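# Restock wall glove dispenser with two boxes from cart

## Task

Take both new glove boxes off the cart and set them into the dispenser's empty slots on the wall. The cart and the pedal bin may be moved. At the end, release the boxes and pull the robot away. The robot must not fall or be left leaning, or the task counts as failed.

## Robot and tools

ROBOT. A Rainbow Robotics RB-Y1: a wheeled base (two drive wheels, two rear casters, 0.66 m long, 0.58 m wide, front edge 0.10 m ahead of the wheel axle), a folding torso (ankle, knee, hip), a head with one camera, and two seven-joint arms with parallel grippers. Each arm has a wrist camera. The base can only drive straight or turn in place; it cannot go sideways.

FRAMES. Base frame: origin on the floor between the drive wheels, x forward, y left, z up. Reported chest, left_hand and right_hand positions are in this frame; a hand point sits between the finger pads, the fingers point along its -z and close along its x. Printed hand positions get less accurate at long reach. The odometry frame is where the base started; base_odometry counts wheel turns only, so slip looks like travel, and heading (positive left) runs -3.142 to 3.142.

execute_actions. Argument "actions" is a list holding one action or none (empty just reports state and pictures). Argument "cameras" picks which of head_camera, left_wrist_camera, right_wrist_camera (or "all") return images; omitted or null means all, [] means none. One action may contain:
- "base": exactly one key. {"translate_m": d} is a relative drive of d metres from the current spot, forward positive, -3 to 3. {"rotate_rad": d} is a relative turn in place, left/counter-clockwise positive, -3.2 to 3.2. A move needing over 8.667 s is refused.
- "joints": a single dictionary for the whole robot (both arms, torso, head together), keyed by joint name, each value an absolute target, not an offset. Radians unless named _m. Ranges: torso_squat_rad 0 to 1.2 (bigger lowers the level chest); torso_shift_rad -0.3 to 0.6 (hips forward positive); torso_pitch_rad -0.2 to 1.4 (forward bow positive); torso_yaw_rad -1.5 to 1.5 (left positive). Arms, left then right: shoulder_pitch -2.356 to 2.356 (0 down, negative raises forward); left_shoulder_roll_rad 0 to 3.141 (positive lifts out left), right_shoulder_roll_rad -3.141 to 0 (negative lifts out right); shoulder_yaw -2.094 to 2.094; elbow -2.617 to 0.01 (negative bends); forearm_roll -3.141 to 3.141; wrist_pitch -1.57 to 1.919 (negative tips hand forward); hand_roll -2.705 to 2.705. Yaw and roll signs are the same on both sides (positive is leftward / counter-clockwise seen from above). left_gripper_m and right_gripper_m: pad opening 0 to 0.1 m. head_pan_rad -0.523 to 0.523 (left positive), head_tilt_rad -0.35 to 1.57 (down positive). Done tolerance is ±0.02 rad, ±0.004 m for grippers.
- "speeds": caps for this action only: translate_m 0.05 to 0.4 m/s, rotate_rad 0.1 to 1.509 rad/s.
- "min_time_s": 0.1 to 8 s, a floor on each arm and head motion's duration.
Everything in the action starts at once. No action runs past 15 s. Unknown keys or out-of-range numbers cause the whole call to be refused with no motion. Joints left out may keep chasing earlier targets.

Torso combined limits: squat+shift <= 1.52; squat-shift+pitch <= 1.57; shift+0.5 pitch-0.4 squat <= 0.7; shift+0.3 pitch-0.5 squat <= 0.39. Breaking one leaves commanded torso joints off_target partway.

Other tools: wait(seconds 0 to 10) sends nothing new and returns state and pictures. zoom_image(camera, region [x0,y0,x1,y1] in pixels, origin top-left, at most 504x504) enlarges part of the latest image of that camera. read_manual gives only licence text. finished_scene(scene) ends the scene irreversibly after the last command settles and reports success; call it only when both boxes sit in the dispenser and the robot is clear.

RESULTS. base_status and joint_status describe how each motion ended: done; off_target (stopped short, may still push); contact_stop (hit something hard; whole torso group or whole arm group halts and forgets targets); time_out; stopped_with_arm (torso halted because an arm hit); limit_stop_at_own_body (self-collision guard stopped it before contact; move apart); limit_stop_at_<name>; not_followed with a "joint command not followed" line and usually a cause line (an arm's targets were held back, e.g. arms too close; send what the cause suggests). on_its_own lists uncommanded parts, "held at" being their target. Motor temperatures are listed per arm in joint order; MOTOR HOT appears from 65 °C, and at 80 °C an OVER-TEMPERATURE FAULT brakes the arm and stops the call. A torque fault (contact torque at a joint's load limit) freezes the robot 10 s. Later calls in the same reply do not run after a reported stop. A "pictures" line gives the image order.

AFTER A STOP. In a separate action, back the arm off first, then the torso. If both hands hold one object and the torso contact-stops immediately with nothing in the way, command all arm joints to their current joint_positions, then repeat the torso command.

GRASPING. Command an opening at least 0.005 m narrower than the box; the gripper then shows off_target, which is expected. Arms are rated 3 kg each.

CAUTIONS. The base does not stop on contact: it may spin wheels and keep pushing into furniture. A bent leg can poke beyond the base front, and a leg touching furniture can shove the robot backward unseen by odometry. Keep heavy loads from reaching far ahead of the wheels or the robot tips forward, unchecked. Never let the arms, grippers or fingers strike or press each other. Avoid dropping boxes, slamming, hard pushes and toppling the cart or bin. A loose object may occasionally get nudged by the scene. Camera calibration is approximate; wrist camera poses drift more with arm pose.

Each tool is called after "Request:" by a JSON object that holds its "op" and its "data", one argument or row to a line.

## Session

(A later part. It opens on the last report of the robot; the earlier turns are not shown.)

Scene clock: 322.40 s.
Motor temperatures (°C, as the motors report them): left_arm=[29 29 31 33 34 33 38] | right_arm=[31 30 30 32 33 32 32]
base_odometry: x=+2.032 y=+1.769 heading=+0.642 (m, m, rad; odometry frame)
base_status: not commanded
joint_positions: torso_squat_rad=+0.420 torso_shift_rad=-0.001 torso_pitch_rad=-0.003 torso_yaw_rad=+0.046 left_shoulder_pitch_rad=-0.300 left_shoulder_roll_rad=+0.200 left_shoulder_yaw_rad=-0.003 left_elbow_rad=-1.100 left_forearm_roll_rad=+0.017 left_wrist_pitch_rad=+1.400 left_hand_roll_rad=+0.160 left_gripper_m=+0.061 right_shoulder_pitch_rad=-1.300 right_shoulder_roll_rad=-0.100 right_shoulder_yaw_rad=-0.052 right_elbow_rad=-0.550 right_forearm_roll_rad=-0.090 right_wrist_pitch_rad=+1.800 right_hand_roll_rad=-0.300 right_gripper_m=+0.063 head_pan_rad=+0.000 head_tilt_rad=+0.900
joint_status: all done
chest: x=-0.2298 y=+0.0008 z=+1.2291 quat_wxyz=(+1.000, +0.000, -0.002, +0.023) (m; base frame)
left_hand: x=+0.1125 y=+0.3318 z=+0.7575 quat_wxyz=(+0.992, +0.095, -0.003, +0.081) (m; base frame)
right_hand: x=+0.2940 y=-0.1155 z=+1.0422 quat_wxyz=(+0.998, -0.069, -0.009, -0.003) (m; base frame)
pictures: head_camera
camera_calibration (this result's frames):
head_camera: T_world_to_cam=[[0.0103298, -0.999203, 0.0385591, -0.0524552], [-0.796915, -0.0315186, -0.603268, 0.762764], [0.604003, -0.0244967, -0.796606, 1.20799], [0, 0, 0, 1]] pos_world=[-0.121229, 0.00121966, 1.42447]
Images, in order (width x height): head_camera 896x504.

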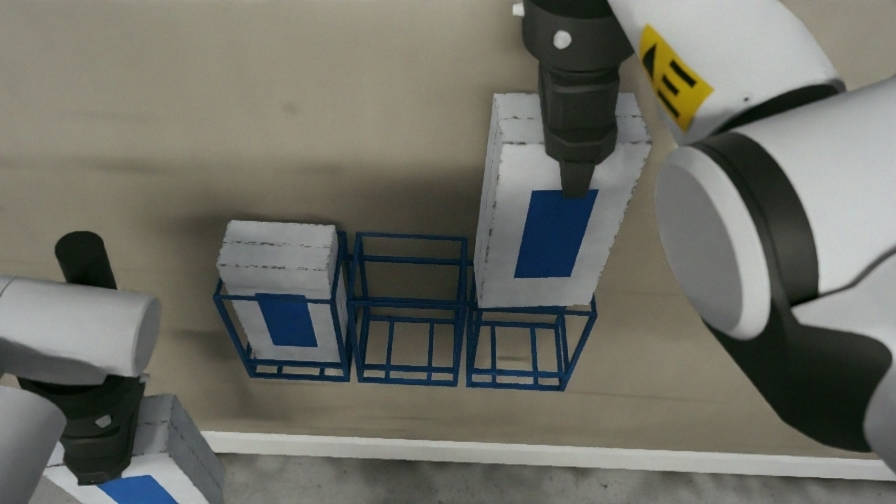

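Request:
{"op": "execute_actions", "data": {
  "actions": [
    {"joints":{"torso_squat_rad":0.25}}
  ],
  "cameras": []
}}

Request:
{"op": "execute_actions", "data": {
  "actions": [
    {"base":{"translate_m":0.022},"speeds":{"translate_m":0.05}}
  ],
  "cameras": []
}}

Request:
{"op": "execute_actions", "data": {
  "actions": [
    {"joints":{"torso_squat_rad":0.62}}
  ],
  "cameras": ["head_camera"]
}}

Scene clock: 332.00 s.
Motor temperatures (°C, as the motors report them): left_arm=[29 29 31 33 34 33 38] | right_arm=[31 30 30 32 33 32 32]
base_odometry: x=+2.032 y=+1.769 heading=+0.642 (m, m, rad; odometry frame)
base_status: not commanded
joint_positions: torso_squat_rad=+0.250 torso_shift_rad=-0.001 torso_pitch_rad=-0.003 torso_yaw_rad=+0.046 left_shoulder_pitch_rad=-0.300 left_shoulder_roll_rad=+0.200 left_shoulder_yaw_rad=-0.003 left_elbow_rad=-1.100 left_forearm_roll_rad=+0.017 left_wrist_pitch_rad=+1.400 left_hand_roll_rad=+0.160 left_gripper_m=+0.061 right_shoulder_pitch_rad=-1.300 right_shoulder_roll_rad=-0.100 right_shoulder_yaw_rad=-0.052 right_elbow_rad=-0.550 right_forearm_roll_rad=-0.090 right_wrist_pitch_rad=+1.800 right_hand_roll_rad=-0.300 right_gripper_m=+0.063 head_pan_rad=+0.000 head_tilt_rad=+0.900
joint_status: all done
chest: x=-0.2299 y=+0.0008 z=+1.2682 quat_wxyz=(+1.000, +0.000, -0.002, +0.023) (m; base frame)
left_hand: x=+0.1125 y=+0.3318 z=+0.7966 quat_wxyz=(+0.992, +0.095, -0.003, +0.081) (m; base frame)
right_hand: x=+0.2939 y=-0.1155 z=+1.0811 quat_wxyz=(+0.998, -0.069, -0.009, -0.003) (m; base frame)
pictures: none
No camera images: the call's "cameras" was empty. Leave "cameras" out to get every camera's image.

Scene clock: 332.97 s.
Motor temperatures (°C, as the motors report them): left_arm=[29 29 31 33 34 33 38] | right_arm=[31 30 30 32 33 32 32]
base_odometry: x=+2.049 y=+1.782 heading=+0.641 (m, m, rad; odometry frame)
base_status: done
joint_positions: torso_squat_rad=+0.251 torso_shift_rad=-0.004 torso_pitch_rad=-0.008 torso_yaw_rad=+0.045 left_shoulder_pitch_rad=-0.300 left_shoulder_roll_rad=+0.200 left_shoulder_yaw_rad=-0.003 left_elbow_rad=-1.100 left_forearm_roll_rad=+0.017 left_wrist_pitch_rad=+1.400 left_hand_roll_rad=+0.160 left_gripper_m=+0.061 right_shoulder_pitch_rad=-1.295 right_shoulder_roll_rad=-0.095 right_shoulder_yaw_rad=-0.051 right_elbow_rad=-0.547 right_forearm_roll_rad=-0.091 right_wrist_pitch_rad=+1.803 right_hand_roll_rad=-0.300 right_gripper_m=+0.063 head_pan_rad=+0.000 head_tilt_rad=+0.900
joint_status: not commanded
chest: x=-0.2335 y=+0.0005 z=+1.2680 quat_wxyz=(+1.000, +0.000, -0.004, +0.023) (m; base frame)
left_hand: x=+0.1115 y=+0.3315 z=+0.7984 quat_wxyz=(+0.992, +0.095, -0.005, +0.081) (m; base frame)
right_hand: x=+0.2880 y=-0.1144 z=+1.0798 quat_wxyz=(+0.998, -0.069, -0.006, -0.002) (m; base frame)
pictures: none
No camera images: the call's "cameras" was empty. Leave "cameras" out to get every camera's image.

Scene clock: 333.53 s.
Motor temperatures (°C, as the motors report them): left_arm=[29 29 31 33 34 33 38] | right_arm=[31 30 30 32 33 32 32]
base_odometry: x=+2.049 y=+1.782 heading=+0.641 (m, m, rad; odometry frame)
base_status: not commanded
joint_positions: torso_squat_rad=+0.253 torso_shift_rad=-0.007 torso_pitch_rad=-0.013 torso_yaw_rad=+0.045 left_shoulder_pitch_rad=-0.300 left_shoulder_roll_rad=+0.200 left_shoulder_yaw_rad=-0.003 left_elbow_rad=-1.100 left_forearm_roll_rad=+0.017 left_wrist_pitch_rad=+1.400 left_hand_roll_rad=+0.160 left_gripper_m=+0.061 right_shoulder_pitch_rad=-1.296 right_shoulder_roll_rad=-0.096 right_shoulder_yaw_rad=-0.051 right_elbow_rad=-0.548 right_forearm_roll_rad=-0.090 right_wrist_pitch_rad=+1.801 right_hand_roll_rad=-0.300 right_gripper_m=+0.063 head_pan_rad=+0.000 head_tilt_rad=+0.900
joint_status: torso_squat_rad contact_stop (moved +0.002 of +0.369)
on_its_own: torso_squat_rad is held at +0.253, not at your +0.620, since a contact_stop
chest: x=-0.2371 y=+0.0006 z=+1.2676 quat_wxyz=(+1.000, +0.000, -0.007, +0.022) (m; base frame)
left_hand: x=+0.1105 y=+0.3313 z=+0.7995 quat_wxyz=(+0.992, +0.094, -0.008, +0.081) (m; base frame)
right_hand: x=+0.2864 y=-0.1151 z=+1.0831 quat_wxyz=(+0.998, -0.069, -0.011, -0.003) (m; base frame)
pictures: head_camera
camera_calibration (this result's frames):
head_camera: T_world_to_cam=[[0.0086064, -0.999228, 0.0383259, -0.0541213], [-0.790924, -0.0302539, -0.611167, 0.791648], [0.611854, -0.0250529, -0.790574, 1.23723], [0, 0, 0, 1]] pos_world=[-0.130404, 0.000867084, 1.46402]
Images, in order (width x height): head_camera 896x504.

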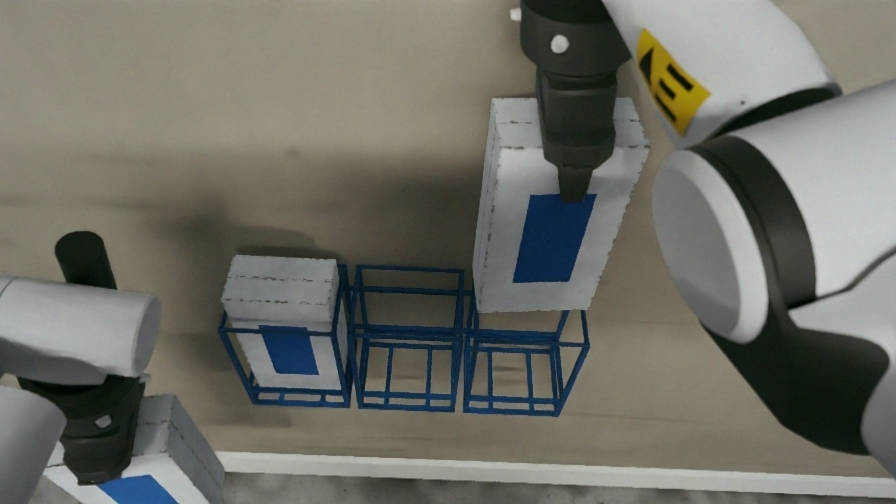

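Request:
{"op": "execute_actions", "data": {
  "actions": [
    {"base":{"translate_m":-0.05},"speeds":{"translate_m":0.05}}
  ],
  "cameras": []
}}

Request:
{"op": "execute_actions", "data": {
  "actions": [
    {"joints":{"torso_squat_rad":0.2,"torso_shift_rad":0,"torso_pitch_rad":0,"right_wrist_pitch_rad":1.66,"right_shoulder_pitch_rad":-1.3,"right_shoulder_roll_rad":-0.1,"right_elbow_rad":-0.55}}
  ],
  "cameras": ["head_camera"]
}}

Scene clock: 346.37 s.
Motor temperatures (°C, as the motors report them): left_arm=[29 29 31 33 34 33 38] | right_arm=[33 30 30 33 33 33 32]
base_odometry: x=+2.009 y=+1.752 heading=+0.642 (m, m, rad; odometry frame)
base_status: done
joint_positions: torso_squat_rad=+0.253 torso_shift_rad=-0.006 torso_pitch_rad=-0.011 torso_yaw_rad=+0.045 left_shoulder_pitch_rad=-0.300 left_shoulder_roll_rad=+0.200 left_shoulder_yaw_rad=-0.003 left_elbow_rad=-1.100 left_forearm_roll_rad=+0.017 left_wrist_pitch_rad=+1.400 left_hand_roll_rad=+0.160 left_gripper_m=+0.061 right_shoulder_pitch_rad=-1.299 right_shoulder_roll_rad=-0.100 right_shoulder_yaw_rad=-0.051 right_elbow_rad=-0.549 right_forearm_roll_rad=-0.090 right_wrist_pitch_rad=+1.800 right_hand_roll_rad=-0.300 right_gripper_m=+0.063 head_pan_rad=+0.000 head_tilt_rad=+0.900
joint_status: not commanded
on_its_own: torso_squat_rad is held at +0.253, not at your +0.620, since a contact_stop
chest: x=-0.2354 y=+0.0007 z=+1.2676 quat_wxyz=(+1.000, +0.000, -0.006, +0.022) (m; base frame)
left_hand: x=+0.1110 y=+0.3314 z=+0.7988 quat_wxyz=(+0.992, +0.095, -0.007, +0.081) (m; base frame)
right_hand: x=+0.2893 y=-0.1161 z=+1.0841 quat_wxyz=(+0.998, -0.069, -0.012, -0.004) (m; base frame)
pictures: none
No camera images: the call's "cameras" was empty. Leave "cameras" out to get every camera's image.

Scene clock: 347.23 s.
Motor temperatures (°C, as the motors report them): left_arm=[29 29 31 33 34 33 38] | right_arm=[33 30 30 33 33 33 32]
base_odometry: x=+2.009 y=+1.752 heading=+0.642 (m, m, rad; odometry frame)
base_status: not commanded
joint_positions: torso_squat_rad=+0.200 torso_shift_rad=+0.000 torso_pitch_rad=+0.001 torso_yaw_rad=+0.045 left_shoulder_pitch_rad=-0.300 left_shoulder_roll_rad=+0.200 left_shoulder_yaw_rad=-0.003 left_elbow_rad=-1.100 left_forearm_roll_rad=+0.017 left_wrist_pitch_rad=+1.400 left_hand_roll_rad=+0.160 left_gripper_m=+0.061 right_shoulder_pitch_rad=-1.299 right_shoulder_roll_rad=-0.100 right_shoulder_yaw_rad=-0.051 right_elbow_rad=-0.550 right_forearm_roll_rad=-0.090 right_wrist_pitch_rad=+1.660 right_hand_roll_rad=-0.300 right_gripper_m=+0.063 head_pan_rad=+0.000 head_tilt_rad=+0.900
joint_status: all done
chest: x=-0.2277 y=+0.0007 z=+1.2760 quat_wxyz=(+1.000, +0.000, +0.000, +0.022) (m; base frame)
left_hand: x=+0.1132 y=+0.3314 z=+0.8032 quat_wxyz=(+0.992, +0.095, -0.001, +0.080) (m; base frame)
right_hand: x=+0.3257 y=-0.1065 z=+1.0878 quat_wxyz=(+0.996, -0.048, -0.073, +0.001) (m; base frame)
pictures: head_camera
camera_calibration (this result's frames):
head_camera: T_world_to_cam=[[0.00930552, -0.999225, 0.0382571, -0.0542271], [-0.799295, -0.0304222, -0.600169, 0.788231], [0.600867, -0.0249938, -0.798958, 1.24636], [0, 0, 0, 1]] pos_world=[-0.118361, 0.000945778, 1.47093]
Images, in order (width x height): head_camera 896x504.

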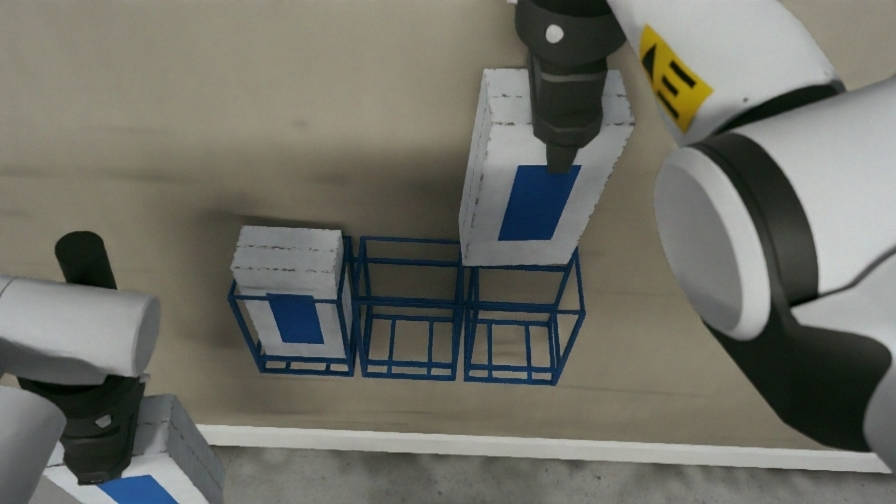

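Request:
{"op": "execute_actions", "data": {
  "actions": [
    {"joints":{"right_forearm_roll_rad":-0.05,"torso_yaw_rad":0.035}}
  ],
  "cameras": []
}}

Request:
{"op": "execute_actions", "data": {
  "actions": [
    {"joints":{"torso_squat_rad":0.5}}
  ],
  "cameras": ["head_camera"]
}}

Scene clock: 358.50 s.
Motor temperatures (°C, as the motors report them): left_arm=[29 29 31 33 34 33 38] | right_arm=[33 30 30 33 33 32 32]
base_odometry: x=+2.009 y=+1.752 heading=+0.642 (m, m, rad; odometry frame)
base_status: not commanded
joint_positions: torso_squat_rad=+0.200 torso_shift_rad=+0.000 torso_pitch_rad=+0.000 torso_yaw_rad=+0.035 left_shoulder_pitch_rad=-0.300 left_shoulder_roll_rad=+0.200 left_shoulder_yaw_rad=-0.003 left_elbow_rad=-1.100 left_forearm_roll_rad=+0.017 left_wrist_pitch_rad=+1.400 left_hand_roll_rad=+0.160 left_gripper_m=+0.061 right_shoulder_pitch_rad=-1.299 right_shoulder_roll_rad=-0.100 right_shoulder_yaw_rad=-0.051 right_elbow_rad=-0.550 right_forearm_roll_rad=-0.050 right_wrist_pitch_rad=+1.660 right_hand_roll_rad=-0.300 right_gripper_m=+0.063 head_pan_rad=+0.000 head_tilt_rad=+0.900
joint_status: all done
chest: x=-0.2277 y=+0.0007 z=+1.2760 quat_wxyz=(+1.000, +0.000, +0.000, +0.018) (m; base frame)
left_hand: x=+0.1164 y=+0.3281 z=+0.8031 quat_wxyz=(+0.993, +0.095, -0.001, +0.075) (m; base frame)
right_hand: x=+0.3272 y=-0.1207 z=+1.0893 quat_wxyz=(+0.995, -0.068, -0.079, -0.007) (m; base frame)
pictures: none
No camera images: the call's "cameras" was empty. Leave "cameras" out to get every camera's image.

Scene clock: 360.33 s.
Motor temperatures (°C, as the motors report them): left_arm=[29 29 31 33 34 33 38] | right_arm=[33 30 30 33 33 32 32]
base_odometry: x=+2.009 y=+1.752 heading=+0.642 (m, m, rad; odometry frame)
base_status: not commanded
joint_positions: torso_squat_rad=+0.500 torso_shift_rad=+0.000 torso_pitch_rad=+0.000 torso_yaw_rad=+0.035 left_shoulder_pitch_rad=-0.300 left_shoulder_roll_rad=+0.200 left_shoulder_yaw_rad=-0.003 left_elbow_rad=-1.100 left_forearm_roll_rad=+0.017 left_wrist_pitch_rad=+1.400 left_hand_roll_rad=+0.160 left_gripper_m=+0.061 right_shoulder_pitch_rad=-1.299 right_shoulder_roll_rad=-0.100 right_shoulder_yaw_rad=-0.051 right_elbow_rad=-0.550 right_forearm_roll_rad=-0.050 right_wrist_pitch_rad=+1.660 right_hand_roll_rad=-0.300 right_gripper_m=+0.063 head_pan_rad=+0.000 head_tilt_rad=+0.900
joint_status: all done
chest: x=-0.2279 y=+0.0007 z=+1.2043 quat_wxyz=(+1.000, +0.000, +0.000, +0.018) (m; base frame)
left_hand: x=+0.1164 y=+0.3280 z=+0.7316 quat_wxyz=(+0.993, +0.095, -0.002, +0.075) (m; base frame)
right_hand: x=+0.3270 y=-0.1207 z=+1.0178 quat_wxyz=(+0.995, -0.068, -0.079, -0.007) (m; base frame)
pictures: head_camera
camera_calibration (this result's frames):
head_camera: T_world_to_cam=[[-0.000372035, -0.999264, 0.0383643, -0.0538135], [-0.79931, -0.0227567, -0.600488, 0.745391], [0.600919, -0.0308884, -0.798713, 1.18891], [0, 0, 0, 1]] pos_world=[-0.118658, -0.0000878548, 1.39926]
Images, in order (width x height): head_camera 896x504.

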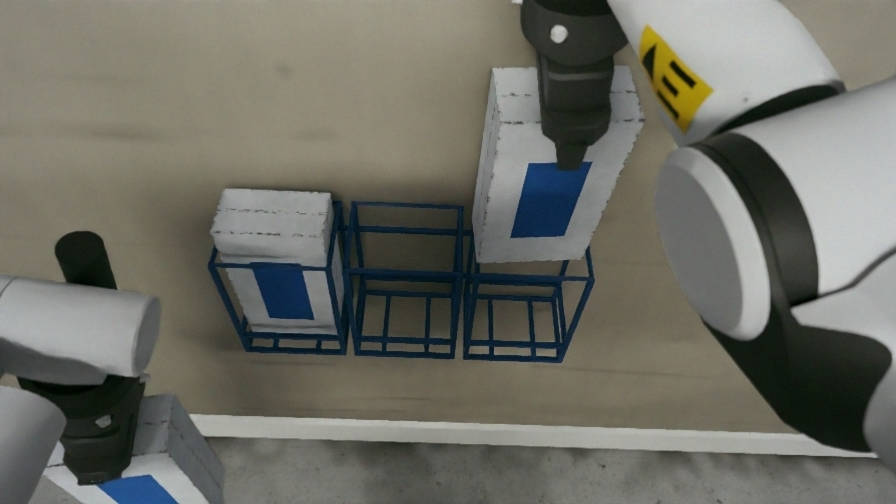

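Looks aligned.

Request:
{"op": "execute_actions", "data": {
  "actions": [
    {"joints":{"torso_squat_rad":0.72}}
  ],
  "cameras": ["head_camera"]
}}

Scene clock: 364.33 s.
Motor temperatures (°C, as the motors report them): left_arm=[29 29 31 33 34 33 38] | right_arm=[33 30 30 33 33 32 32]
base_odometry: x=+2.009 y=+1.752 heading=+0.642 (m, m, rad; odometry frame)
base_status: not commanded
joint_positions: torso_squat_rad=+0.720 torso_shift_rad=+0.000 torso_pitch_rad=+0.000 torso_yaw_rad=+0.035 left_shoulder_pitch_rad=-0.300 left_shoulder_roll_rad=+0.200 left_shoulder_yaw_rad=-0.003 left_elbow_rad=-1.100 left_forearm_roll_rad=+0.017 left_wrist_pitch_rad=+1.400 left_hand_roll_rad=+0.160 left_gripper_m=+0.061 right_shoulder_pitch_rad=-1.299 right_shoulder_roll_rad=-0.101 right_shoulder_yaw_rad=-0.051 right_elbow_rad=-0.550 right_forearm_roll_rad=-0.050 right_wrist_pitch_rad=+1.660 right_hand_roll_rad=-0.300 right_gripper_m=+0.063 head_pan_rad=+0.000 head_tilt_rad=+0.900
joint_status: all done
chest: x=-0.2280 y=+0.0006 z=+1.1162 quat_wxyz=(+1.000, +0.000, +0.000, +0.017) (m; base frame)
left_hand: x=+0.1164 y=+0.3279 z=+0.6435 quat_wxyz=(+0.993, +0.095, -0.002, +0.075) (m; base frame)
right_hand: x=+0.3272 y=-0.1213 z=+0.9300 quat_wxyz=(+0.994, -0.068, -0.080, -0.007) (m; base frame)
pictures: head_camera
camera_calibration (this result's frames):
head_camera: T_world_to_cam=[[-0.000404823, -0.999264, 0.0383644, -0.0505251], [-0.799278, -0.0227322, -0.600531, 0.692547], [0.600961, -0.0309069, -0.798681, 1.11858], [0, 0, 0, 1]] pos_world=[-0.118704, -0.000173021, 1.31122]
Images, in order (width x height): head_camera 896x504.

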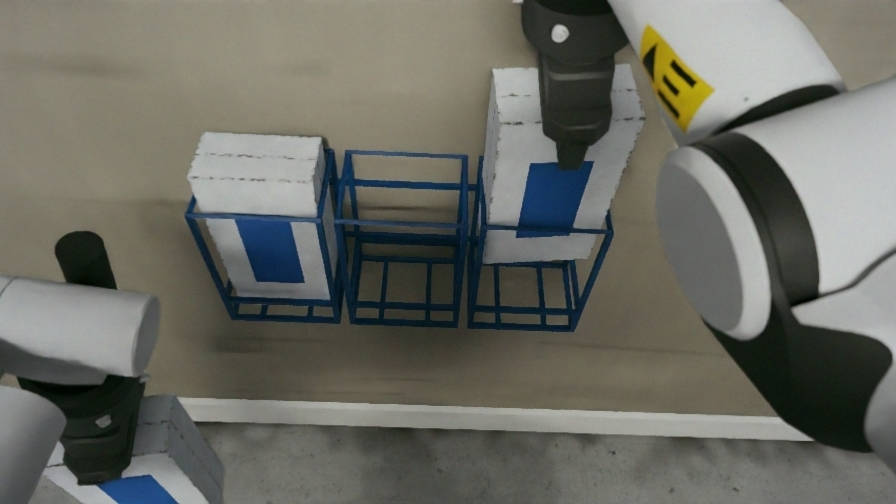

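Going in. Continue.

Request:
{"op": "execute_actions", "data": {
  "actions": [
    {"joints":{"torso_squat_rad":0.86}}
  ],
  "cameras": ["head_camera"]
}}

Scene clock: 367.43 s.
Motor temperatures (°C, as the motors report them): left_arm=[29 29 31 33 34 33 38] | right_arm=[32 30 30 33 33 32 32]
base_odometry: x=+2.009 y=+1.752 heading=+0.642 (m, m, rad; odometry frame)
base_status: not commanded
joint_positions: torso_squat_rad=+0.860 torso_shift_rad=+0.000 torso_pitch_rad=+0.000 torso_yaw_rad=+0.035 left_shoulder_pitch_rad=-0.300 left_shoulder_roll_rad=+0.200 left_shoulder_yaw_rad=-0.003 left_elbow_rad=-1.100 left_forearm_roll_rad=+0.017 left_wrist_pitch_rad=+1.400 left_hand_roll_rad=+0.160 left_gripper_m=+0.061 right_shoulder_pitch_rad=-1.299 right_shoulder_roll_rad=-0.102 right_shoulder_yaw_rad=-0.051 right_elbow_rad=-0.550 right_forearm_roll_rad=-0.049 right_wrist_pitch_rad=+1.660 right_hand_roll_rad=-0.300 right_gripper_m=+0.063 head_pan_rad=+0.000 head_tilt_rad=+0.900
joint_status: all done
chest: x=-0.2280 y=+0.0005 z=+1.0467 quat_wxyz=(+1.000, +0.000, +0.000, +0.017) (m; base frame)
left_hand: x=+0.1164 y=+0.3278 z=+0.5740 quat_wxyz=(+0.993, +0.095, -0.002, +0.075) (m; base frame)
right_hand: x=+0.3274 y=-0.1221 z=+0.8607 quat_wxyz=(+0.994, -0.068, -0.080, -0.007) (m; base frame)
pictures: head_camera
camera_calibration (this result's frames):
head_camera: T_world_to_cam=[[-0.000505564, -0.999264, 0.0383645, -0.0479441], [-0.799263, -0.0226526, -0.600554, 0.650795], [0.600981, -0.030967, -0.798663, 1.06301], [0, 0, 0, 1]] pos_world=[-0.118717, -0.000248338, 1.24167]
Images, in order (width x height): head_camera 896x504.

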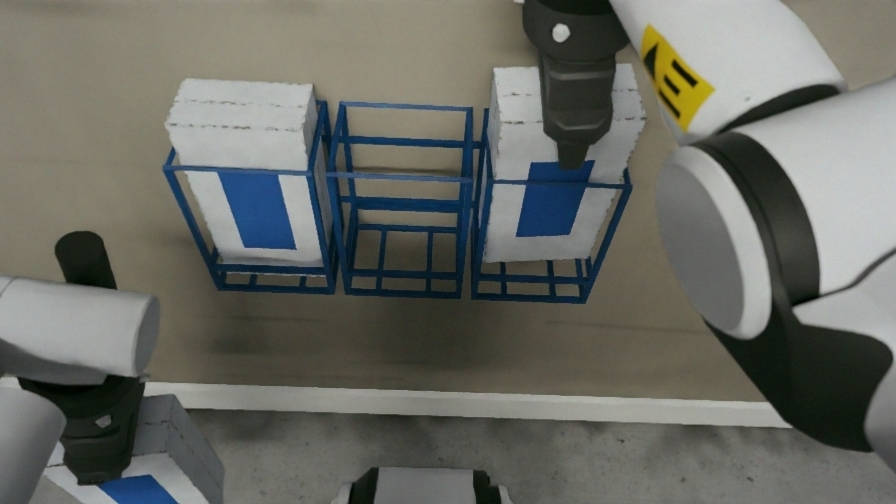

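Request:
{"op": "execute_actions", "data": {
  "actions": [
    {"joints":{"right_gripper_m":0.085}}
  ],
  "cameras": []
}}

Request:
{"op": "execute_actions", "data": {
  "actions": [
    {"joints":{"torso_squat_rad":0.2}}
  ],
  "cameras": []
}}

Request:
{"op": "execute_actions", "data": {
  "actions": [
    {"base":{"translate_m":-0.3},"joints":{"right_shoulder_pitch_rad":-0.2,"right_elbow_rad":-0.5,"right_wrist_pitch_rad":0.5,"right_shoulder_roll_rad":-0.2}}
  ],
  "cameras": []
}}

Request:
{"op": "execute_actions", "data": {
  "actions": [
    {"joints":{"left_shoulder_pitch_rad":-1.3,"left_elbow_rad":-0.55,"left_wrist_pitch_rad":1.66,"left_shoulder_roll_rad":0.1,"left_forearm_roll_rad":0.05,"left_hand_roll_rad":0.4,"torso_yaw_rad":-0.2},"min_time_s":2}
  ],
  "cameras": ["head_camera"]
}}

Scene clock: 384.40 s.
Motor temperatures (°C, as the motors report them): left_arm=[29 29 31 33 34 33 38] | right_arm=[32 30 30 33 33 32 32]
base_odometry: x=+2.009 y=+1.752 heading=+0.642 (m, m, rad; odometry frame)
base_status: not commanded
joint_positions: torso_squat_rad=+0.860 torso_shift_rad=+0.000 torso_pitch_rad=+0.000 torso_yaw_rad=+0.035 left_shoulder_pitch_rad=-0.300 left_shoulder_roll_rad=+0.200 left_shoulder_yaw_rad=-0.003 left_elbow_rad=-1.100 left_forearm_roll_rad=+0.017 left_wrist_pitch_rad=+1.400 left_hand_roll_rad=+0.160 left_gripper_m=+0.061 right_shoulder_pitch_rad=-1.299 right_shoulder_roll_rad=-0.100 right_shoulder_yaw_rad=-0.051 right_elbow_rad=-0.550 right_forearm_roll_rad=-0.050 right_wrist_pitch_rad=+1.660 right_hand_roll_rad=-0.300 right_gripper_m=+0.085 head_pan_rad=+0.000 head_tilt_rad=+0.900
joint_status: all done
chest: x=-0.2280 y=+0.0005 z=+1.0467 quat_wxyz=(+1.000, +0.000, +0.000, +0.017) (m; base frame)
left_hand: x=+0.1164 y=+0.3278 z=+0.5740 quat_wxyz=(+0.993, +0.095, -0.002, +0.075) (m; base frame)
right_hand: x=+0.3272 y=-0.1211 z=+0.8605 quat_wxyz=(+0.994, -0.068, -0.080, -0.007) (m; base frame)
pictures: none
No camera images: the call's "cameras" was empty. Leave "cameras" out to get every camera's image.

Scene clock: 387.50 s.
Motor temperatures (°C, as the motors report them): left_arm=[29 29 31 33 34 33 38] | right_arm=[32 30 30 33 33 32 32]
base_odometry: x=+2.009 y=+1.752 heading=+0.642 (m, m, rad; odometry frame)
base_status: not commanded
joint_positions: torso_squat_rad=+0.200 torso_shift_rad=+0.000 torso_pitch_rad=+0.000 torso_yaw_rad=+0.035 left_shoulder_pitch_rad=-0.300 left_shoulder_roll_rad=+0.200 left_shoulder_yaw_rad=-0.003 left_elbow_rad=-1.100 left_forearm_roll_rad=+0.017 left_wrist_pitch_rad=+1.400 left_hand_roll_rad=+0.160 left_gripper_m=+0.061 right_shoulder_pitch_rad=-1.300 right_shoulder_roll_rad=-0.100 right_shoulder_yaw_rad=-0.051 right_elbow_rad=-0.550 right_forearm_roll_rad=-0.050 right_wrist_pitch_rad=+1.660 right_hand_roll_rad=-0.300 right_gripper_m=+0.085 head_pan_rad=+0.000 head_tilt_rad=+0.900
joint_status: all done
chest: x=-0.2278 y=+0.0007 z=+1.2760 quat_wxyz=(+1.000, +0.000, +0.000, +0.017) (m; base frame)
left_hand: x=+0.1164 y=+0.3281 z=+0.8032 quat_wxyz=(+0.993, +0.095, -0.002, +0.075) (m; base frame)
right_hand: x=+0.3273 y=-0.1208 z=+1.0897 quat_wxyz=(+0.994, -0.068, -0.080, -0.007) (m; base frame)
pictures: none
No camera images: the call's "cameras" was empty. Leave "cameras" out to get every camera's image.

Scene clock: 390.10 s.
Motor temperatures (°C, as the motors report them): left_arm=[29 29 31 33 34 33 38] | right_arm=[32 30 30 32 33 32 32]
base_odometry: x=+1.769 y=+1.573 heading=+0.640 (m, m, rad; odometry frame)
base_status: done
joint_positions: torso_squat_rad=+0.200 torso_shift_rad=+0.000 torso_pitch_rad=+0.000 torso_yaw_rad=+0.035 left_shoulder_pitch_rad=-0.300 left_shoulder_roll_rad=+0.200 left_shoulder_yaw_rad=-0.003 left_elbow_rad=-1.100 left_forearm_roll_rad=+0.017 left_wrist_pitch_rad=+1.400 left_hand_roll_rad=+0.160 left_gripper_m=+0.061 right_shoulder_pitch_rad=-0.200 right_shoulder_roll_rad=-0.200 right_shoulder_yaw_rad=-0.051 right_elbow_rad=-0.500 right_forearm_roll_rad=-0.050 right_wrist_pitch_rad=+0.500 right_hand_roll_rad=-0.300 right_gripper_m=+0.085 head_pan_rad=+0.000 head_tilt_rad=+0.900
joint_status: all done
chest: x=-0.2280 y=+0.0007 z=+1.2760 quat_wxyz=(+1.000, +0.000, +0.000, +0.017) (m; base frame)
left_hand: x=+0.1164 y=+0.3281 z=+0.8033 quat_wxyz=(+0.993, +0.095, -0.002, +0.075) (m; base frame)
right_hand: x=+0.0548 y=-0.3453 z=+0.6625 quat_wxyz=(+0.980, -0.065, -0.113, -0.152) (m; base frame)
pictures: none
No camera images: the call's "cameras" was empty. Leave "cameras" out to get every camera's image.

Scene clock: 392.40 s.
Motor temperatures (°C, as the motors report them): left_arm=[29 29 31 33 34 33 38] | right_arm=[32 30 30 32 33 32 32]
base_odometry: x=+1.769 y=+1.573 heading=+0.640 (m, m, rad; odometry frame)
base_status: not commanded
joint_positions: torso_squat_rad=+0.200 torso_shift_rad=+0.000 torso_pitch_rad=+0.000 torso_yaw_rad=-0.200 left_shoulder_pitch_rad=-1.299 left_shoulder_roll_rad=+0.100 left_shoulder_yaw_rad=-0.003 left_elbow_rad=-0.550 left_forearm_roll_rad=+0.050 left_wrist_pitch_rad=+1.660 left_hand_roll_rad=+0.400 left_gripper_m=+0.061 right_shoulder_pitch_rad=-0.200 right_shoulder_roll_rad=-0.200 right_shoulder_yaw_rad=-0.051 right_elbow_rad=-0.500 right_forearm_roll_rad=-0.050 right_wrist_pitch_rad=+0.500 right_hand_roll_rad=-0.300 right_gripper_m=+0.085 head_pan_rad=+0.000 head_tilt_rad=+0.900
joint_status: all done
chest: x=-0.2280 y=+0.0008 z=+1.2760 quat_wxyz=(+0.995, +0.000, +0.000, -0.100) (m; base frame)
left_hand: x=+0.3409 y=+0.0327 z=+1.0901 quat_wxyz=(+0.991, +0.080, -0.097, -0.036) (m; base frame)
right_hand: x=-0.0334 y=-0.4016 z=+0.6626 quat_wxyz=(+0.955, -0.078, -0.105, -0.266) (m; base frame)
pictures: head_camera
camera_calibration (this result's frames):
head_camera: T_world_to_cam=[[-0.233087, -0.971697, 0.0384027, -0.109593], [-0.782509, 0.163966, -0.600662, 0.7923], [0.577365, -0.170057, -0.79858, 1.24081], [0, 0, 0, 1]] pos_world=[-0.121961, -0.0253936, 1.471]
Images, in order (width x height): head_camera 896x504.

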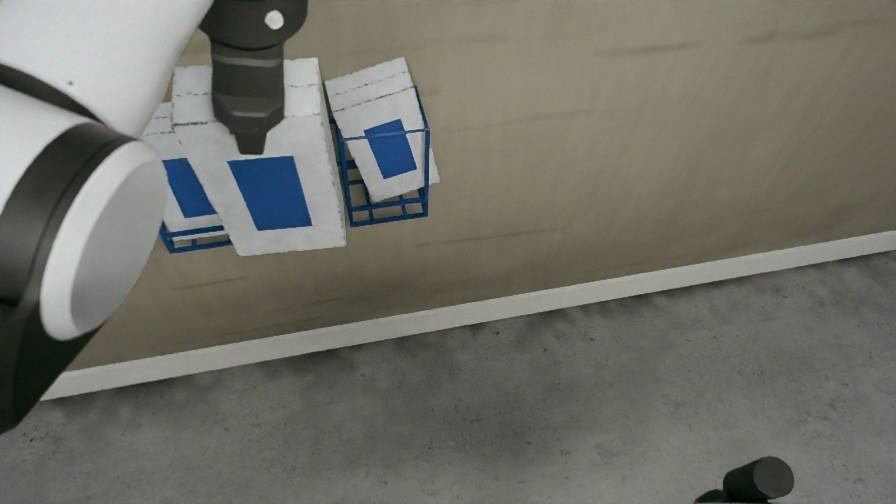

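Request:
{"op": "execute_actions", "data": {
  "actions": [
    {"joints":{"left_wrist_pitch_rad":1.69,"left_forearm_roll_rad":0.01,"left_hand_roll_rad":0.48,"torso_yaw_rad":-0.2,"head_pan_rad":0.2},"base":{"translate_m":0.2}}
  ],
  "cameras": ["head_camera"]
}}

Scene clock: 401.07 s.
Motor temperatures (°C, as the motors report them): left_arm=[29 29 31 33 34 33 38] | right_arm=[31 30 30 32 33 32 32]
base_odometry: x=+1.929 y=+1.692 heading=+0.638 (m, m, rad; odometry frame)
base_status: done
joint_positions: torso_squat_rad=+0.200 torso_shift_rad=+0.000 torso_pitch_rad=+0.000 torso_yaw_rad=-0.200 left_shoulder_pitch_rad=-1.299 left_shoulder_roll_rad=+0.100 left_shoulder_yaw_rad=-0.003 left_elbow_rad=-0.550 left_forearm_roll_rad=+0.010 left_wrist_pitch_rad=+1.690 left_hand_roll_rad=+0.480 left_gripper_m=+0.061 right_shoulder_pitch_rad=-0.200 right_shoulder_roll_rad=-0.200 right_shoulder_yaw_rad=-0.051 right_elbow_rad=-0.500 right_forearm_roll_rad=-0.050 right_wrist_pitch_rad=+0.500 right_hand_roll_rad=-0.300 right_gripper_m=+0.085 head_pan_rad=+0.200 head_tilt_rad=+0.900
joint_status: all done
chest: x=-0.2278 y=+0.0007 z=+1.2760 quat_wxyz=(+0.995, +0.000, +0.000, -0.100) (m; base frame)
left_hand: x=+0.3388 y=+0.0437 z=+1.0916 quat_wxyz=(+0.990, +0.100, -0.095, +0.008) (m; base frame)
right_hand: x=-0.0333 y=-0.4017 z=+0.6626 quat_wxyz=(+0.955, -0.078, -0.105, -0.266) (m; base frame)
pictures: head_camera
camera_calibration (this result's frames):
head_camera: T_world_to_cam=[[-0.035432, -0.998634, 0.0383939, -0.0688996], [-0.799715, 0.00529271, -0.600356, 0.787938], [0.599333, -0.051976, -0.79881, 1.24595], [0, 0, 0, 1]] pos_world=[-0.119053, -0.00821647, 1.47097]
Images, in order (width x height): head_camera 896x504.

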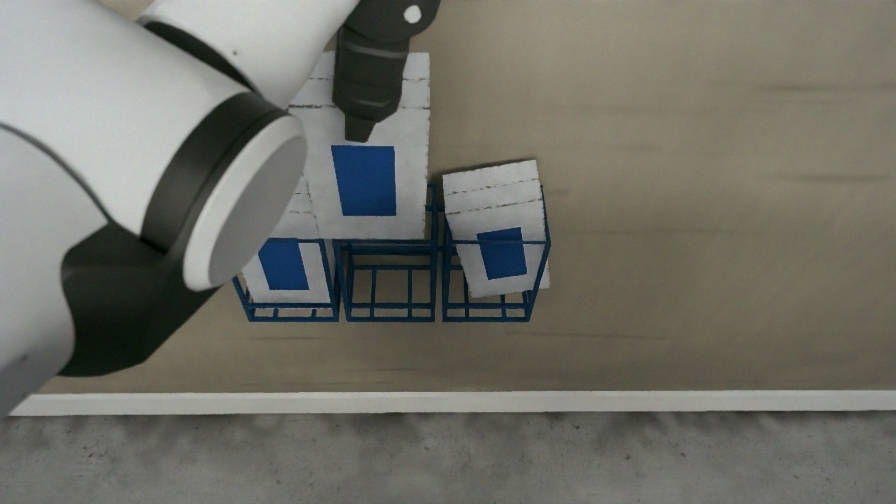

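Request:
{"op": "execute_actions", "data": {
  "actions": [
    {"joints":{"left_wrist_pitch_rad":1.71,"left_forearm_roll_rad":0.03,"left_hand_roll_rad":0.5,"torso_yaw_rad":-0.235}}
  ],
  "cameras": []
}}

Request:
{"op": "execute_actions", "data": {
  "actions": [
    {"base":{"translate_m":0.09},"speeds":{"translate_m":0.1}}
  ],
  "cameras": []
}}

Request:
{"op": "execute_actions", "data": {
  "actions": [
    {"joints":{"torso_squat_rad":0.48}}
  ],
  "cameras": ["head_camera"]
}}

Scene clock: 412.67 s.
Motor temperatures (°C, as the motors report them): left_arm=[30 29 31 33 34 33 38] | right_arm=[30 30 30 32 33 32 32]
base_odometry: x=+1.929 y=+1.692 heading=+0.638 (m, m, rad; odometry frame)
base_status: not commanded
joint_positions: torso_squat_rad=+0.200 torso_shift_rad=+0.000 torso_pitch_rad=+0.000 torso_yaw_rad=-0.235 left_shoulder_pitch_rad=-1.299 left_shoulder_roll_rad=+0.100 left_shoulder_yaw_rad=-0.003 left_elbow_rad=-0.550 left_forearm_roll_rad=+0.030 left_wrist_pitch_rad=+1.710 left_hand_roll_rad=+0.500 left_gripper_m=+0.061 right_shoulder_pitch_rad=-0.200 right_shoulder_roll_rad=-0.200 right_shoulder_yaw_rad=-0.051 right_elbow_rad=-0.500 right_forearm_roll_rad=-0.050 right_wrist_pitch_rad=+0.500 right_hand_roll_rad=-0.300 right_gripper_m=+0.085 head_pan_rad=+0.200 head_tilt_rad=+0.900
joint_status: all done
chest: x=-0.2278 y=+0.0007 z=+1.2760 quat_wxyz=(+0.993, +0.000, +0.000, -0.117) (m; base frame)
left_hand: x=+0.3339 y=+0.0222 z=+1.0901 quat_wxyz=(+0.992, +0.093, -0.085, +0.000) (m; base frame)
right_hand: x=-0.0475 y=-0.4083 z=+0.6626 quat_wxyz=(+0.950, -0.080, -0.104, -0.283) (m; base frame)
pictures: none
No camera images: the call's "cameras" was empty. Leave "cameras" out to get every camera's image.

Scene clock: 414.27 s.
Motor temperatures (°C, as the motors report them): left_arm=[30 29 31 33 34 33 38] | right_arm=[30 30 30 32 33 32 32]
base_odometry: x=+2.001 y=+1.745 heading=+0.637 (m, m, rad; odometry frame)
base_status: done
joint_positions: torso_squat_rad=+0.200 torso_shift_rad=+0.000 torso_pitch_rad=+0.000 torso_yaw_rad=-0.235 left_shoulder_pitch_rad=-1.299 left_shoulder_roll_rad=+0.100 left_shoulder_yaw_rad=-0.003 left_elbow_rad=-0.550 left_forearm_roll_rad=+0.030 left_wrist_pitch_rad=+1.710 left_hand_roll_rad=+0.500 left_gripper_m=+0.061 right_shoulder_pitch_rad=-0.200 right_shoulder_roll_rad=-0.200 right_shoulder_yaw_rad=-0.051 right_elbow_rad=-0.500 right_forearm_roll_rad=-0.050 right_wrist_pitch_rad=+0.500 right_hand_roll_rad=-0.300 right_gripper_m=+0.085 head_pan_rad=+0.200 head_tilt_rad=+0.900
joint_status: not commanded
chest: x=-0.2278 y=+0.0007 z=+1.2760 quat_wxyz=(+0.993, +0.000, +0.000, -0.117) (m; base frame)
left_hand: x=+0.3339 y=+0.0222 z=+1.0901 quat_wxyz=(+0.992, +0.093, -0.085, +0.000) (m; base frame)
right_hand: x=-0.0475 y=-0.4083 z=+0.6626 quat_wxyz=(+0.950, -0.080, -0.104, -0.283) (m; base frame)
pictures: none
No camera images: the call's "cameras" was empty. Leave "cameras" out to get every camera's image.

Scene clock: 416.03 s.
Motor temperatures (°C, as the motors report them): left_arm=[30 29 31 33 34 33 38] | right_arm=[30 30 30 32 33 32 32]
base_odometry: x=+2.001 y=+1.745 heading=+0.637 (m, m, rad; odometry frame)
base_status: not commanded
joint_positions: torso_squat_rad=+0.480 torso_shift_rad=+0.000 torso_pitch_rad=+0.000 torso_yaw_rad=-0.235 left_shoulder_pitch_rad=-1.299 left_shoulder_roll_rad=+0.100 left_shoulder_yaw_rad=-0.003 left_elbow_rad=-0.550 left_forearm_roll_rad=+0.030 left_wrist_pitch_rad=+1.710 left_hand_roll_rad=+0.500 left_gripper_m=+0.061 right_shoulder_pitch_rad=-0.200 right_shoulder_roll_rad=-0.200 right_shoulder_yaw_rad=-0.051 right_elbow_rad=-0.500 right_forearm_roll_rad=-0.050 right_wrist_pitch_rad=+0.500 right_hand_roll_rad=-0.300 right_gripper_m=+0.085 head_pan_rad=+0.200 head_tilt_rad=+0.900
joint_status: all done
chest: x=-0.2280 y=+0.0007 z=+1.2108 quat_wxyz=(+0.993, +0.000, +0.000, -0.117) (m; base frame)
left_hand: x=+0.3337 y=+0.0221 z=+1.0252 quat_wxyz=(+0.992, +0.093, -0.085, +0.000) (m; base frame)
right_hand: x=-0.0475 y=-0.4083 z=+0.5975 quat_wxyz=(+0.950, -0.080, -0.104, -0.283) (m; base frame)
pictures: head_camera
camera_calibration (this result's frames):
head_camera: T_world_to_cam=[[-0.0703372, -0.996786, 0.0383573, -0.0743982], [-0.798802, 0.0332521, -0.600674, 0.74923], [0.597468, -0.0728897, -0.798573, 1.19334], [0, 0, 0, 1]] pos_world=[-0.119729, -0.0120903, 1.40587]
Images, in order (width x height): head_camera 896x504.

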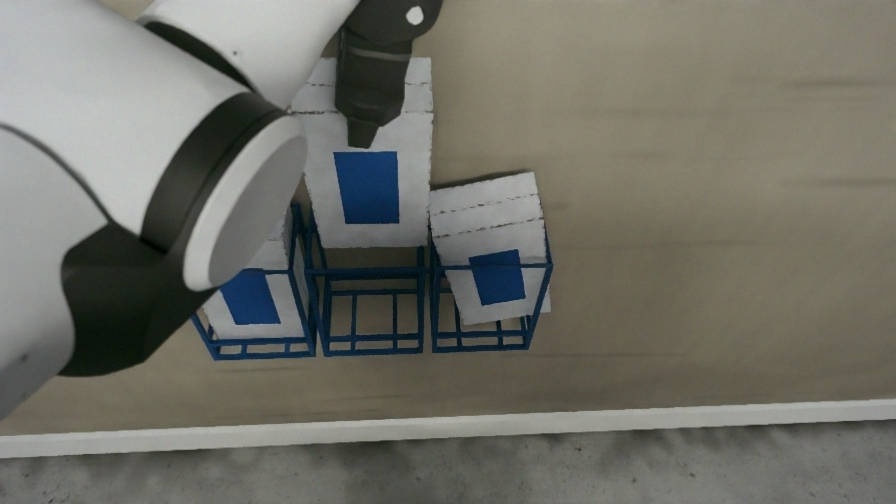

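Request:
{"op": "execute_actions", "data": {
  "actions": [
    {"joints":{"torso_squat_rad":0.72}}
  ],
  "cameras": ["head_camera"]
}}

Scene clock: 421.27 s.
Motor temperatures (°C, as the motors report them): left_arm=[30 29 31 33 34 33 38] | right_arm=[30 30 30 32 33 32 32]
base_odometry: x=+2.001 y=+1.745 heading=+0.637 (m, m, rad; odometry frame)
base_status: not commanded
joint_positions: torso_squat_rad=+0.720 torso_shift_rad=+0.000 torso_pitch_rad=+0.000 torso_yaw_rad=-0.235 left_shoulder_pitch_rad=-1.300 left_shoulder_roll_rad=+0.101 left_shoulder_yaw_rad=-0.003 left_elbow_rad=-0.550 left_forearm_roll_rad=+0.030 left_wrist_pitch_rad=+1.710 left_hand_roll_rad=+0.500 left_gripper_m=+0.063 right_shoulder_pitch_rad=-0.200 right_shoulder_roll_rad=-0.200 right_shoulder_yaw_rad=-0.051 right_elbow_rad=-0.500 right_forearm_roll_rad=-0.050 right_wrist_pitch_rad=+0.500 right_hand_roll_rad=-0.300 right_gripper_m=+0.085 head_pan_rad=+0.200 head_tilt_rad=+0.900
joint_status: all done
chest: x=-0.2281 y=+0.0006 z=+1.1162 quat_wxyz=(+0.993, +0.000, +0.000, -0.117) (m; base frame)
left_hand: x=+0.3340 y=+0.0229 z=+0.9308 quat_wxyz=(+0.992, +0.094, -0.085, +0.001) (m; base frame)
right_hand: x=-0.0475 y=-0.4084 z=+0.5029 quat_wxyz=(+0.950, -0.080, -0.104, -0.283) (m; base frame)
pictures: head_camera
camera_calibration (this result's frames):
head_camera: T_world_to_cam=[[-0.0701803, -0.996794, 0.0384216, -0.0708354], [-0.79879, 0.0330855, -0.600699, 0.692406], [0.597502, -0.0728481, -0.798551, 1.11776], [0, 0, 0, 1]] pos_world=[-0.119748, -0.0120903, 1.31124]
Images, in order (width x height): head_camera 896x504.

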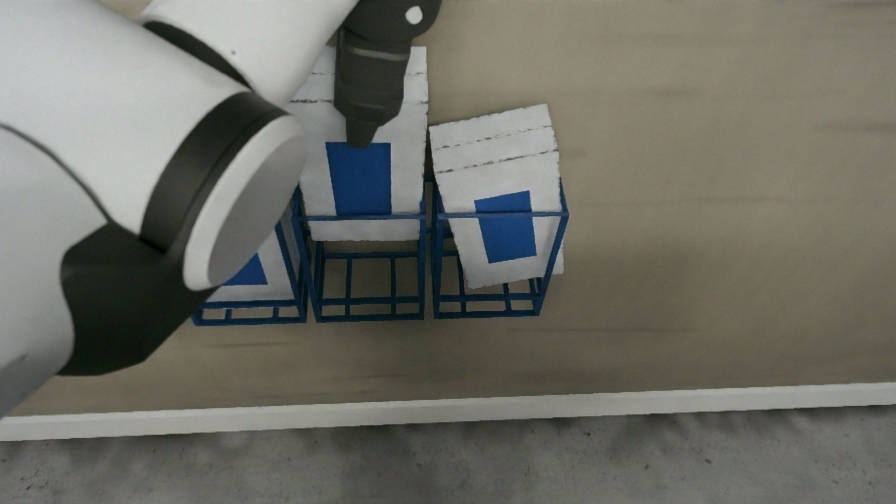

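Request:
{"op": "execute_actions", "data": {
  "actions": [
    {"joints":{"torso_squat_rad":0.82}}
  ],
  "cameras": ["head_camera"]
}}

Scene clock: 424.73 s.
Motor temperatures (°C, as the motors report them): left_arm=[31 29 31 33 34 33 38] | right_arm=[30 30 30 31 33 32 32]
base_odometry: x=+2.001 y=+1.745 heading=+0.637 (m, m, rad; odometry frame)
base_status: not commanded
joint_positions: torso_squat_rad=+0.820 torso_shift_rad=+0.000 torso_pitch_rad=+0.000 torso_yaw_rad=-0.235 left_shoulder_pitch_rad=-1.299 left_shoulder_roll_rad=+0.101 left_shoulder_yaw_rad=-0.003 left_elbow_rad=-0.549 left_forearm_roll_rad=+0.029 left_wrist_pitch_rad=+1.710 left_hand_roll_rad=+0.500 left_gripper_m=+0.063 right_shoulder_pitch_rad=-0.200 right_shoulder_roll_rad=-0.200 right_shoulder_yaw_rad=-0.051 right_elbow_rad=-0.500 right_forearm_roll_rad=-0.050 right_wrist_pitch_rad=+0.500 right_hand_roll_rad=-0.300 right_gripper_m=+0.085 head_pan_rad=+0.200 head_tilt_rad=+0.900
joint_status: all done
chest: x=-0.2281 y=+0.0006 z=+1.0675 quat_wxyz=(+0.993, +0.000, +0.000, -0.117) (m; base frame)
left_hand: x=+0.3340 y=+0.0229 z=+0.8820 quat_wxyz=(+0.992, +0.094, -0.085, +0.001) (m; base frame)
right_hand: x=-0.0475 y=-0.4084 z=+0.4542 quat_wxyz=(+0.950, -0.080, -0.104, -0.283) (m; base frame)
pictures: head_camera
camera_calibration (this result's frames):
head_camera: T_world_to_cam=[[-0.0701816, -0.996794, 0.038419, -0.06901], [-0.798768, 0.0330854, -0.600729, 0.663172], [0.597532, -0.072848, -0.798529, 1.07885], [0, 0, 0, 1]] pos_world=[-0.119771, -0.012138, 1.26253]
Images, in order (width x height): head_camera 896x504.

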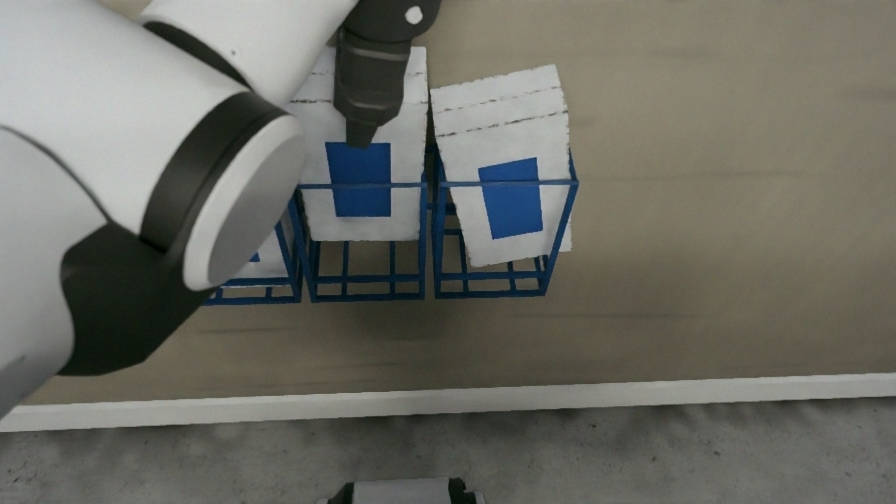

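Continue, release, lift, look.

Request:
{"op": "execute_actions", "data": {
  "actions": [
    {"joints":{"torso_squat_rad":0.87}}
  ],
  "cameras": []
}}

Request:
{"op": "execute_actions", "data": {
  "actions": [
    {"joints":{"left_gripper_m":0.085}}
  ],
  "cameras": []
}}

Request:
{"op": "execute_actions", "data": {
  "actions": [
    {"joints":{"torso_squat_rad":0.5}}
  ],
  "cameras": []
}}

Request:
{"op": "execute_actions", "data": {
  "actions": [
    {"base":{"translate_m":-0.3},"joints":{"head_tilt_rad":0.7,"left_shoulder_roll_rad":0.5}}
  ],
  "cameras": ["head_camera"]
}}

Scene clock: 432.33 s.
Motor temperatures (°C, as the motors report them): left_arm=[31 29 31 33 34 33 38] | right_arm=[29 30 30 31 33 32 32]
base_odometry: x=+2.001 y=+1.745 heading=+0.637 (m, m, rad; odometry frame)
base_status: not commanded
joint_positions: torso_squat_rad=+0.870 torso_shift_rad=+0.000 torso_pitch_rad=+0.000 torso_yaw_rad=-0.235 left_shoulder_pitch_rad=-1.299 left_shoulder_roll_rad=+0.101 left_shoulder_yaw_rad=-0.003 left_elbow_rad=-0.549 left_forearm_roll_rad=+0.029 left_wrist_pitch_rad=+1.710 left_hand_roll_rad=+0.500 left_gripper_m=+0.063 right_shoulder_pitch_rad=-0.200 right_shoulder_roll_rad=-0.200 right_shoulder_yaw_rad=-0.051 right_elbow_rad=-0.500 right_forearm_roll_rad=-0.050 right_wrist_pitch_rad=+0.500 right_hand_roll_rad=-0.300 right_gripper_m=+0.085 head_pan_rad=+0.200 head_tilt_rad=+0.900
joint_status: all done
chest: x=-0.2281 y=+0.0006 z=+1.0413 quat_wxyz=(+0.993, +0.000, +0.000, -0.117) (m; base frame)
left_hand: x=+0.3341 y=+0.0232 z=+0.8558 quat_wxyz=(+0.992, +0.094, -0.085, +0.001) (m; base frame)
right_hand: x=-0.0474 y=-0.4084 z=+0.4280 quat_wxyz=(+0.950, -0.080, -0.104, -0.283) (m; base frame)
pictures: none
No camera images: the call's "cameras" was empty. Leave "cameras" out to get every camera's image.

Scene clock: 433.27 s.
Motor temperatures (°C, as the motors report them): left_arm=[31 29 31 33 34 33 38] | right_arm=[29 30 30 31 33 32 32]
base_odometry: x=+2.001 y=+1.745 heading=+0.637 (m, m, rad; odometry frame)
base_status: not commanded
joint_positions: torso_squat_rad=+0.870 torso_shift_rad=+0.000 torso_pitch_rad=+0.000 torso_yaw_rad=-0.235 left_shoulder_pitch_rad=-1.300 left_shoulder_roll_rad=+0.100 left_shoulder_yaw_rad=-0.003 left_elbow_rad=-0.550 left_forearm_roll_rad=+0.030 left_wrist_pitch_rad=+1.710 left_hand_roll_rad=+0.500 left_gripper_m=+0.085 right_shoulder_pitch_rad=-0.200 right_shoulder_roll_rad=-0.200 right_shoulder_yaw_rad=-0.051 right_elbow_rad=-0.500 right_forearm_roll_rad=-0.050 right_wrist_pitch_rad=+0.500 right_hand_roll_rad=-0.300 right_gripper_m=+0.085 head_pan_rad=+0.200 head_tilt_rad=+0.900
joint_status: all done
chest: x=-0.2281 y=+0.0005 z=+1.0413 quat_wxyz=(+0.993, +0.000, +0.000, -0.117) (m; base frame)
left_hand: x=+0.3340 y=+0.0223 z=+0.8561 quat_wxyz=(+0.992, +0.093, -0.085, +0.001) (m; base frame)
right_hand: x=-0.0475 y=-0.4085 z=+0.4280 quat_wxyz=(+0.950, -0.080, -0.104, -0.283) (m; base frame)
pictures: none
No camera images: the call's "cameras" was empty. Leave "cameras" out to get every camera's image.

Scene clock: 435.33 s.
Motor temperatures (°C, as the motors report them): left_arm=[31 29 31 33 34 33 38] | right_arm=[29 30 30 31 33 32 32]
base_odometry: x=+2.001 y=+1.745 heading=+0.637 (m, m, rad; odometry frame)
base_status: not commanded
joint_positions: torso_squat_rad=+0.500 torso_shift_rad=+0.000 torso_pitch_rad=+0.000 torso_yaw_rad=-0.235 left_shoulder_pitch_rad=-1.300 left_shoulder_roll_rad=+0.100 left_shoulder_yaw_rad=-0.003 left_elbow_rad=-0.550 left_forearm_roll_rad=+0.030 left_wrist_pitch_rad=+1.710 left_hand_roll_rad=+0.500 left_gripper_m=+0.085 right_shoulder_pitch_rad=-0.200 right_shoulder_roll_rad=-0.200 right_shoulder_yaw_rad=-0.051 right_elbow_rad=-0.500 right_forearm_roll_rad=-0.050 right_wrist_pitch_rad=+0.500 right_hand_roll_rad=-0.300 right_gripper_m=+0.085 head_pan_rad=+0.200 head_tilt_rad=+0.900
joint_status: all done
chest: x=-0.2280 y=+0.0007 z=+1.2042 quat_wxyz=(+0.993, +0.000, +0.000, -0.117) (m; base frame)
left_hand: x=+0.3341 y=+0.0223 z=+1.0190 quat_wxyz=(+0.992, +0.093, -0.085, +0.001) (m; base frame)
right_hand: x=-0.0475 y=-0.4083 z=+0.5909 quat_wxyz=(+0.950, -0.080, -0.104, -0.283) (m; base frame)
pictures: none
No camera images: the call's "cameras" was empty. Leave "cameras" out to get every camera's image.

Scene clock: 437.93 s.
Motor temperatures (°C, as the motors report them): left_arm=[31 29 31 33 34 33 38] | right_arm=[29 30 30 31 33 32 32]
base_odometry: x=+1.760 y=+1.567 heading=+0.635 (m, m, rad; odometry frame)
base_status: done
joint_positions: torso_squat_rad=+0.500 torso_shift_rad=+0.000 torso_pitch_rad=+0.000 torso_yaw_rad=-0.235 left_shoulder_pitch_rad=-1.300 left_shoulder_roll_rad=+0.500 left_shoulder_yaw_rad=-0.003 left_elbow_rad=-0.550 left_forearm_roll_rad=+0.030 left_wrist_pitch_rad=+1.710 left_hand_roll_rad=+0.500 left_gripper_m=+0.085 right_shoulder_pitch_rad=-0.200 right_shoulder_roll_rad=-0.200 right_shoulder_yaw_rad=-0.051 right_elbow_rad=-0.500 right_forearm_roll_rad=-0.050 right_wrist_pitch_rad=+0.500 right_hand_roll_rad=-0.300 right_gripper_m=+0.085 head_pan_rad=+0.200 head_tilt_rad=+0.700
joint_status: all done
chest: x=-0.2281 y=+0.0006 z=+1.2042 quat_wxyz=(+0.993, +0.000, +0.000, -0.117) (m; base frame)
left_hand: x=+0.4000 y=+0.2386 z=+1.0973 quat_wxyz=(+0.962, +0.143, -0.142, +0.183) (m; base frame)
right_hand: x=-0.0474 y=-0.4083 z=+0.5909 quat_wxyz=(+0.950, -0.079, -0.104, -0.283) (m; base frame)
pictures: head_camera
camera_calibration (this result's frames):
head_camera: T_world_to_cam=[[-0.0771722, -0.99655, 0.0305262, -0.0645889], [-0.663544, 0.0284842, -0.747594, 0.979446], [0.744146, -0.077949, -0.663454, 1.02868], [0, 0, 0, 1]] pos_world=[-0.120564, -0.0120805, 1.41668]
Images, in order (width x height): head_camera 896x504.

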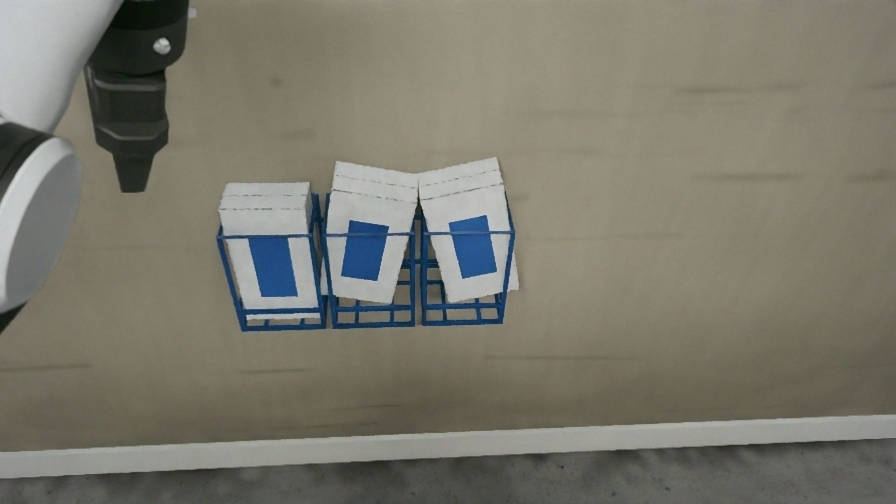

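Request:
{"op": "execute_actions", "data": {
  "actions": [
    {"joints":{"left_shoulder_roll_rad":0.1,"left_forearm_roll_rad":0.2,"left_gripper_m":0.0,"torso_yaw_rad":-0.1,"torso_squat_rad":0.3,"head_tilt_rad":0.9}}
  ],
  "cameras": []
}}

Scene clock: 455.13 s.
Motor temperatures (°C, as the motors report them): left_arm=[31 29 31 33 34 33 38] | right_arm=[29 30 30 31 33 32 32]
base_odometry: x=+1.760 y=+1.567 heading=+0.634 (m, m, rad; odometry frame)
base_status: not commanded
joint_positions: torso_squat_rad=+0.300 torso_shift_rad=+0.000 torso_pitch_rad=+0.000 torso_yaw_rad=-0.100 left_shoulder_pitch_rad=-1.300 left_shoulder_roll_rad=+0.100 left_shoulder_yaw_rad=-0.003 left_elbow_rad=-0.550 left_forearm_roll_rad=+0.200 left_wrist_pitch_rad=+1.710 left_hand_roll_rad=+0.500 left_gripper_m=+0.000 right_shoulder_pitch_rad=-0.200 right_shoulder_roll_rad=-0.200 right_shoulder_yaw_rad=-0.051 right_elbow_rad=-0.500 right_forearm_roll_rad=-0.050 right_wrist_pitch_rad=+0.500 right_hand_roll_rad=-0.300 right_gripper_m=+0.085 head_pan_rad=+0.200 head_tilt_rad=+0.900
joint_status: all done
chest: x=-0.2280 y=+0.0007 z=+1.2587 quat_wxyz=(+0.999, +0.000, +0.000, -0.050) (m; base frame)
left_hand: x=+0.3121 y=+0.0618 z=+1.0671 quat_wxyz=(+0.997, +0.024, -0.042, +0.054) (m; base frame)
right_hand: x=+0.0059 y=-0.3803 z=+0.6453 quat_wxyz=(+0.967, -0.072, -0.109, -0.218) (m; base frame)
pictures: none
No camera images: the call's "cameras" was empty. Leave "cameras" out to get every camera's image.


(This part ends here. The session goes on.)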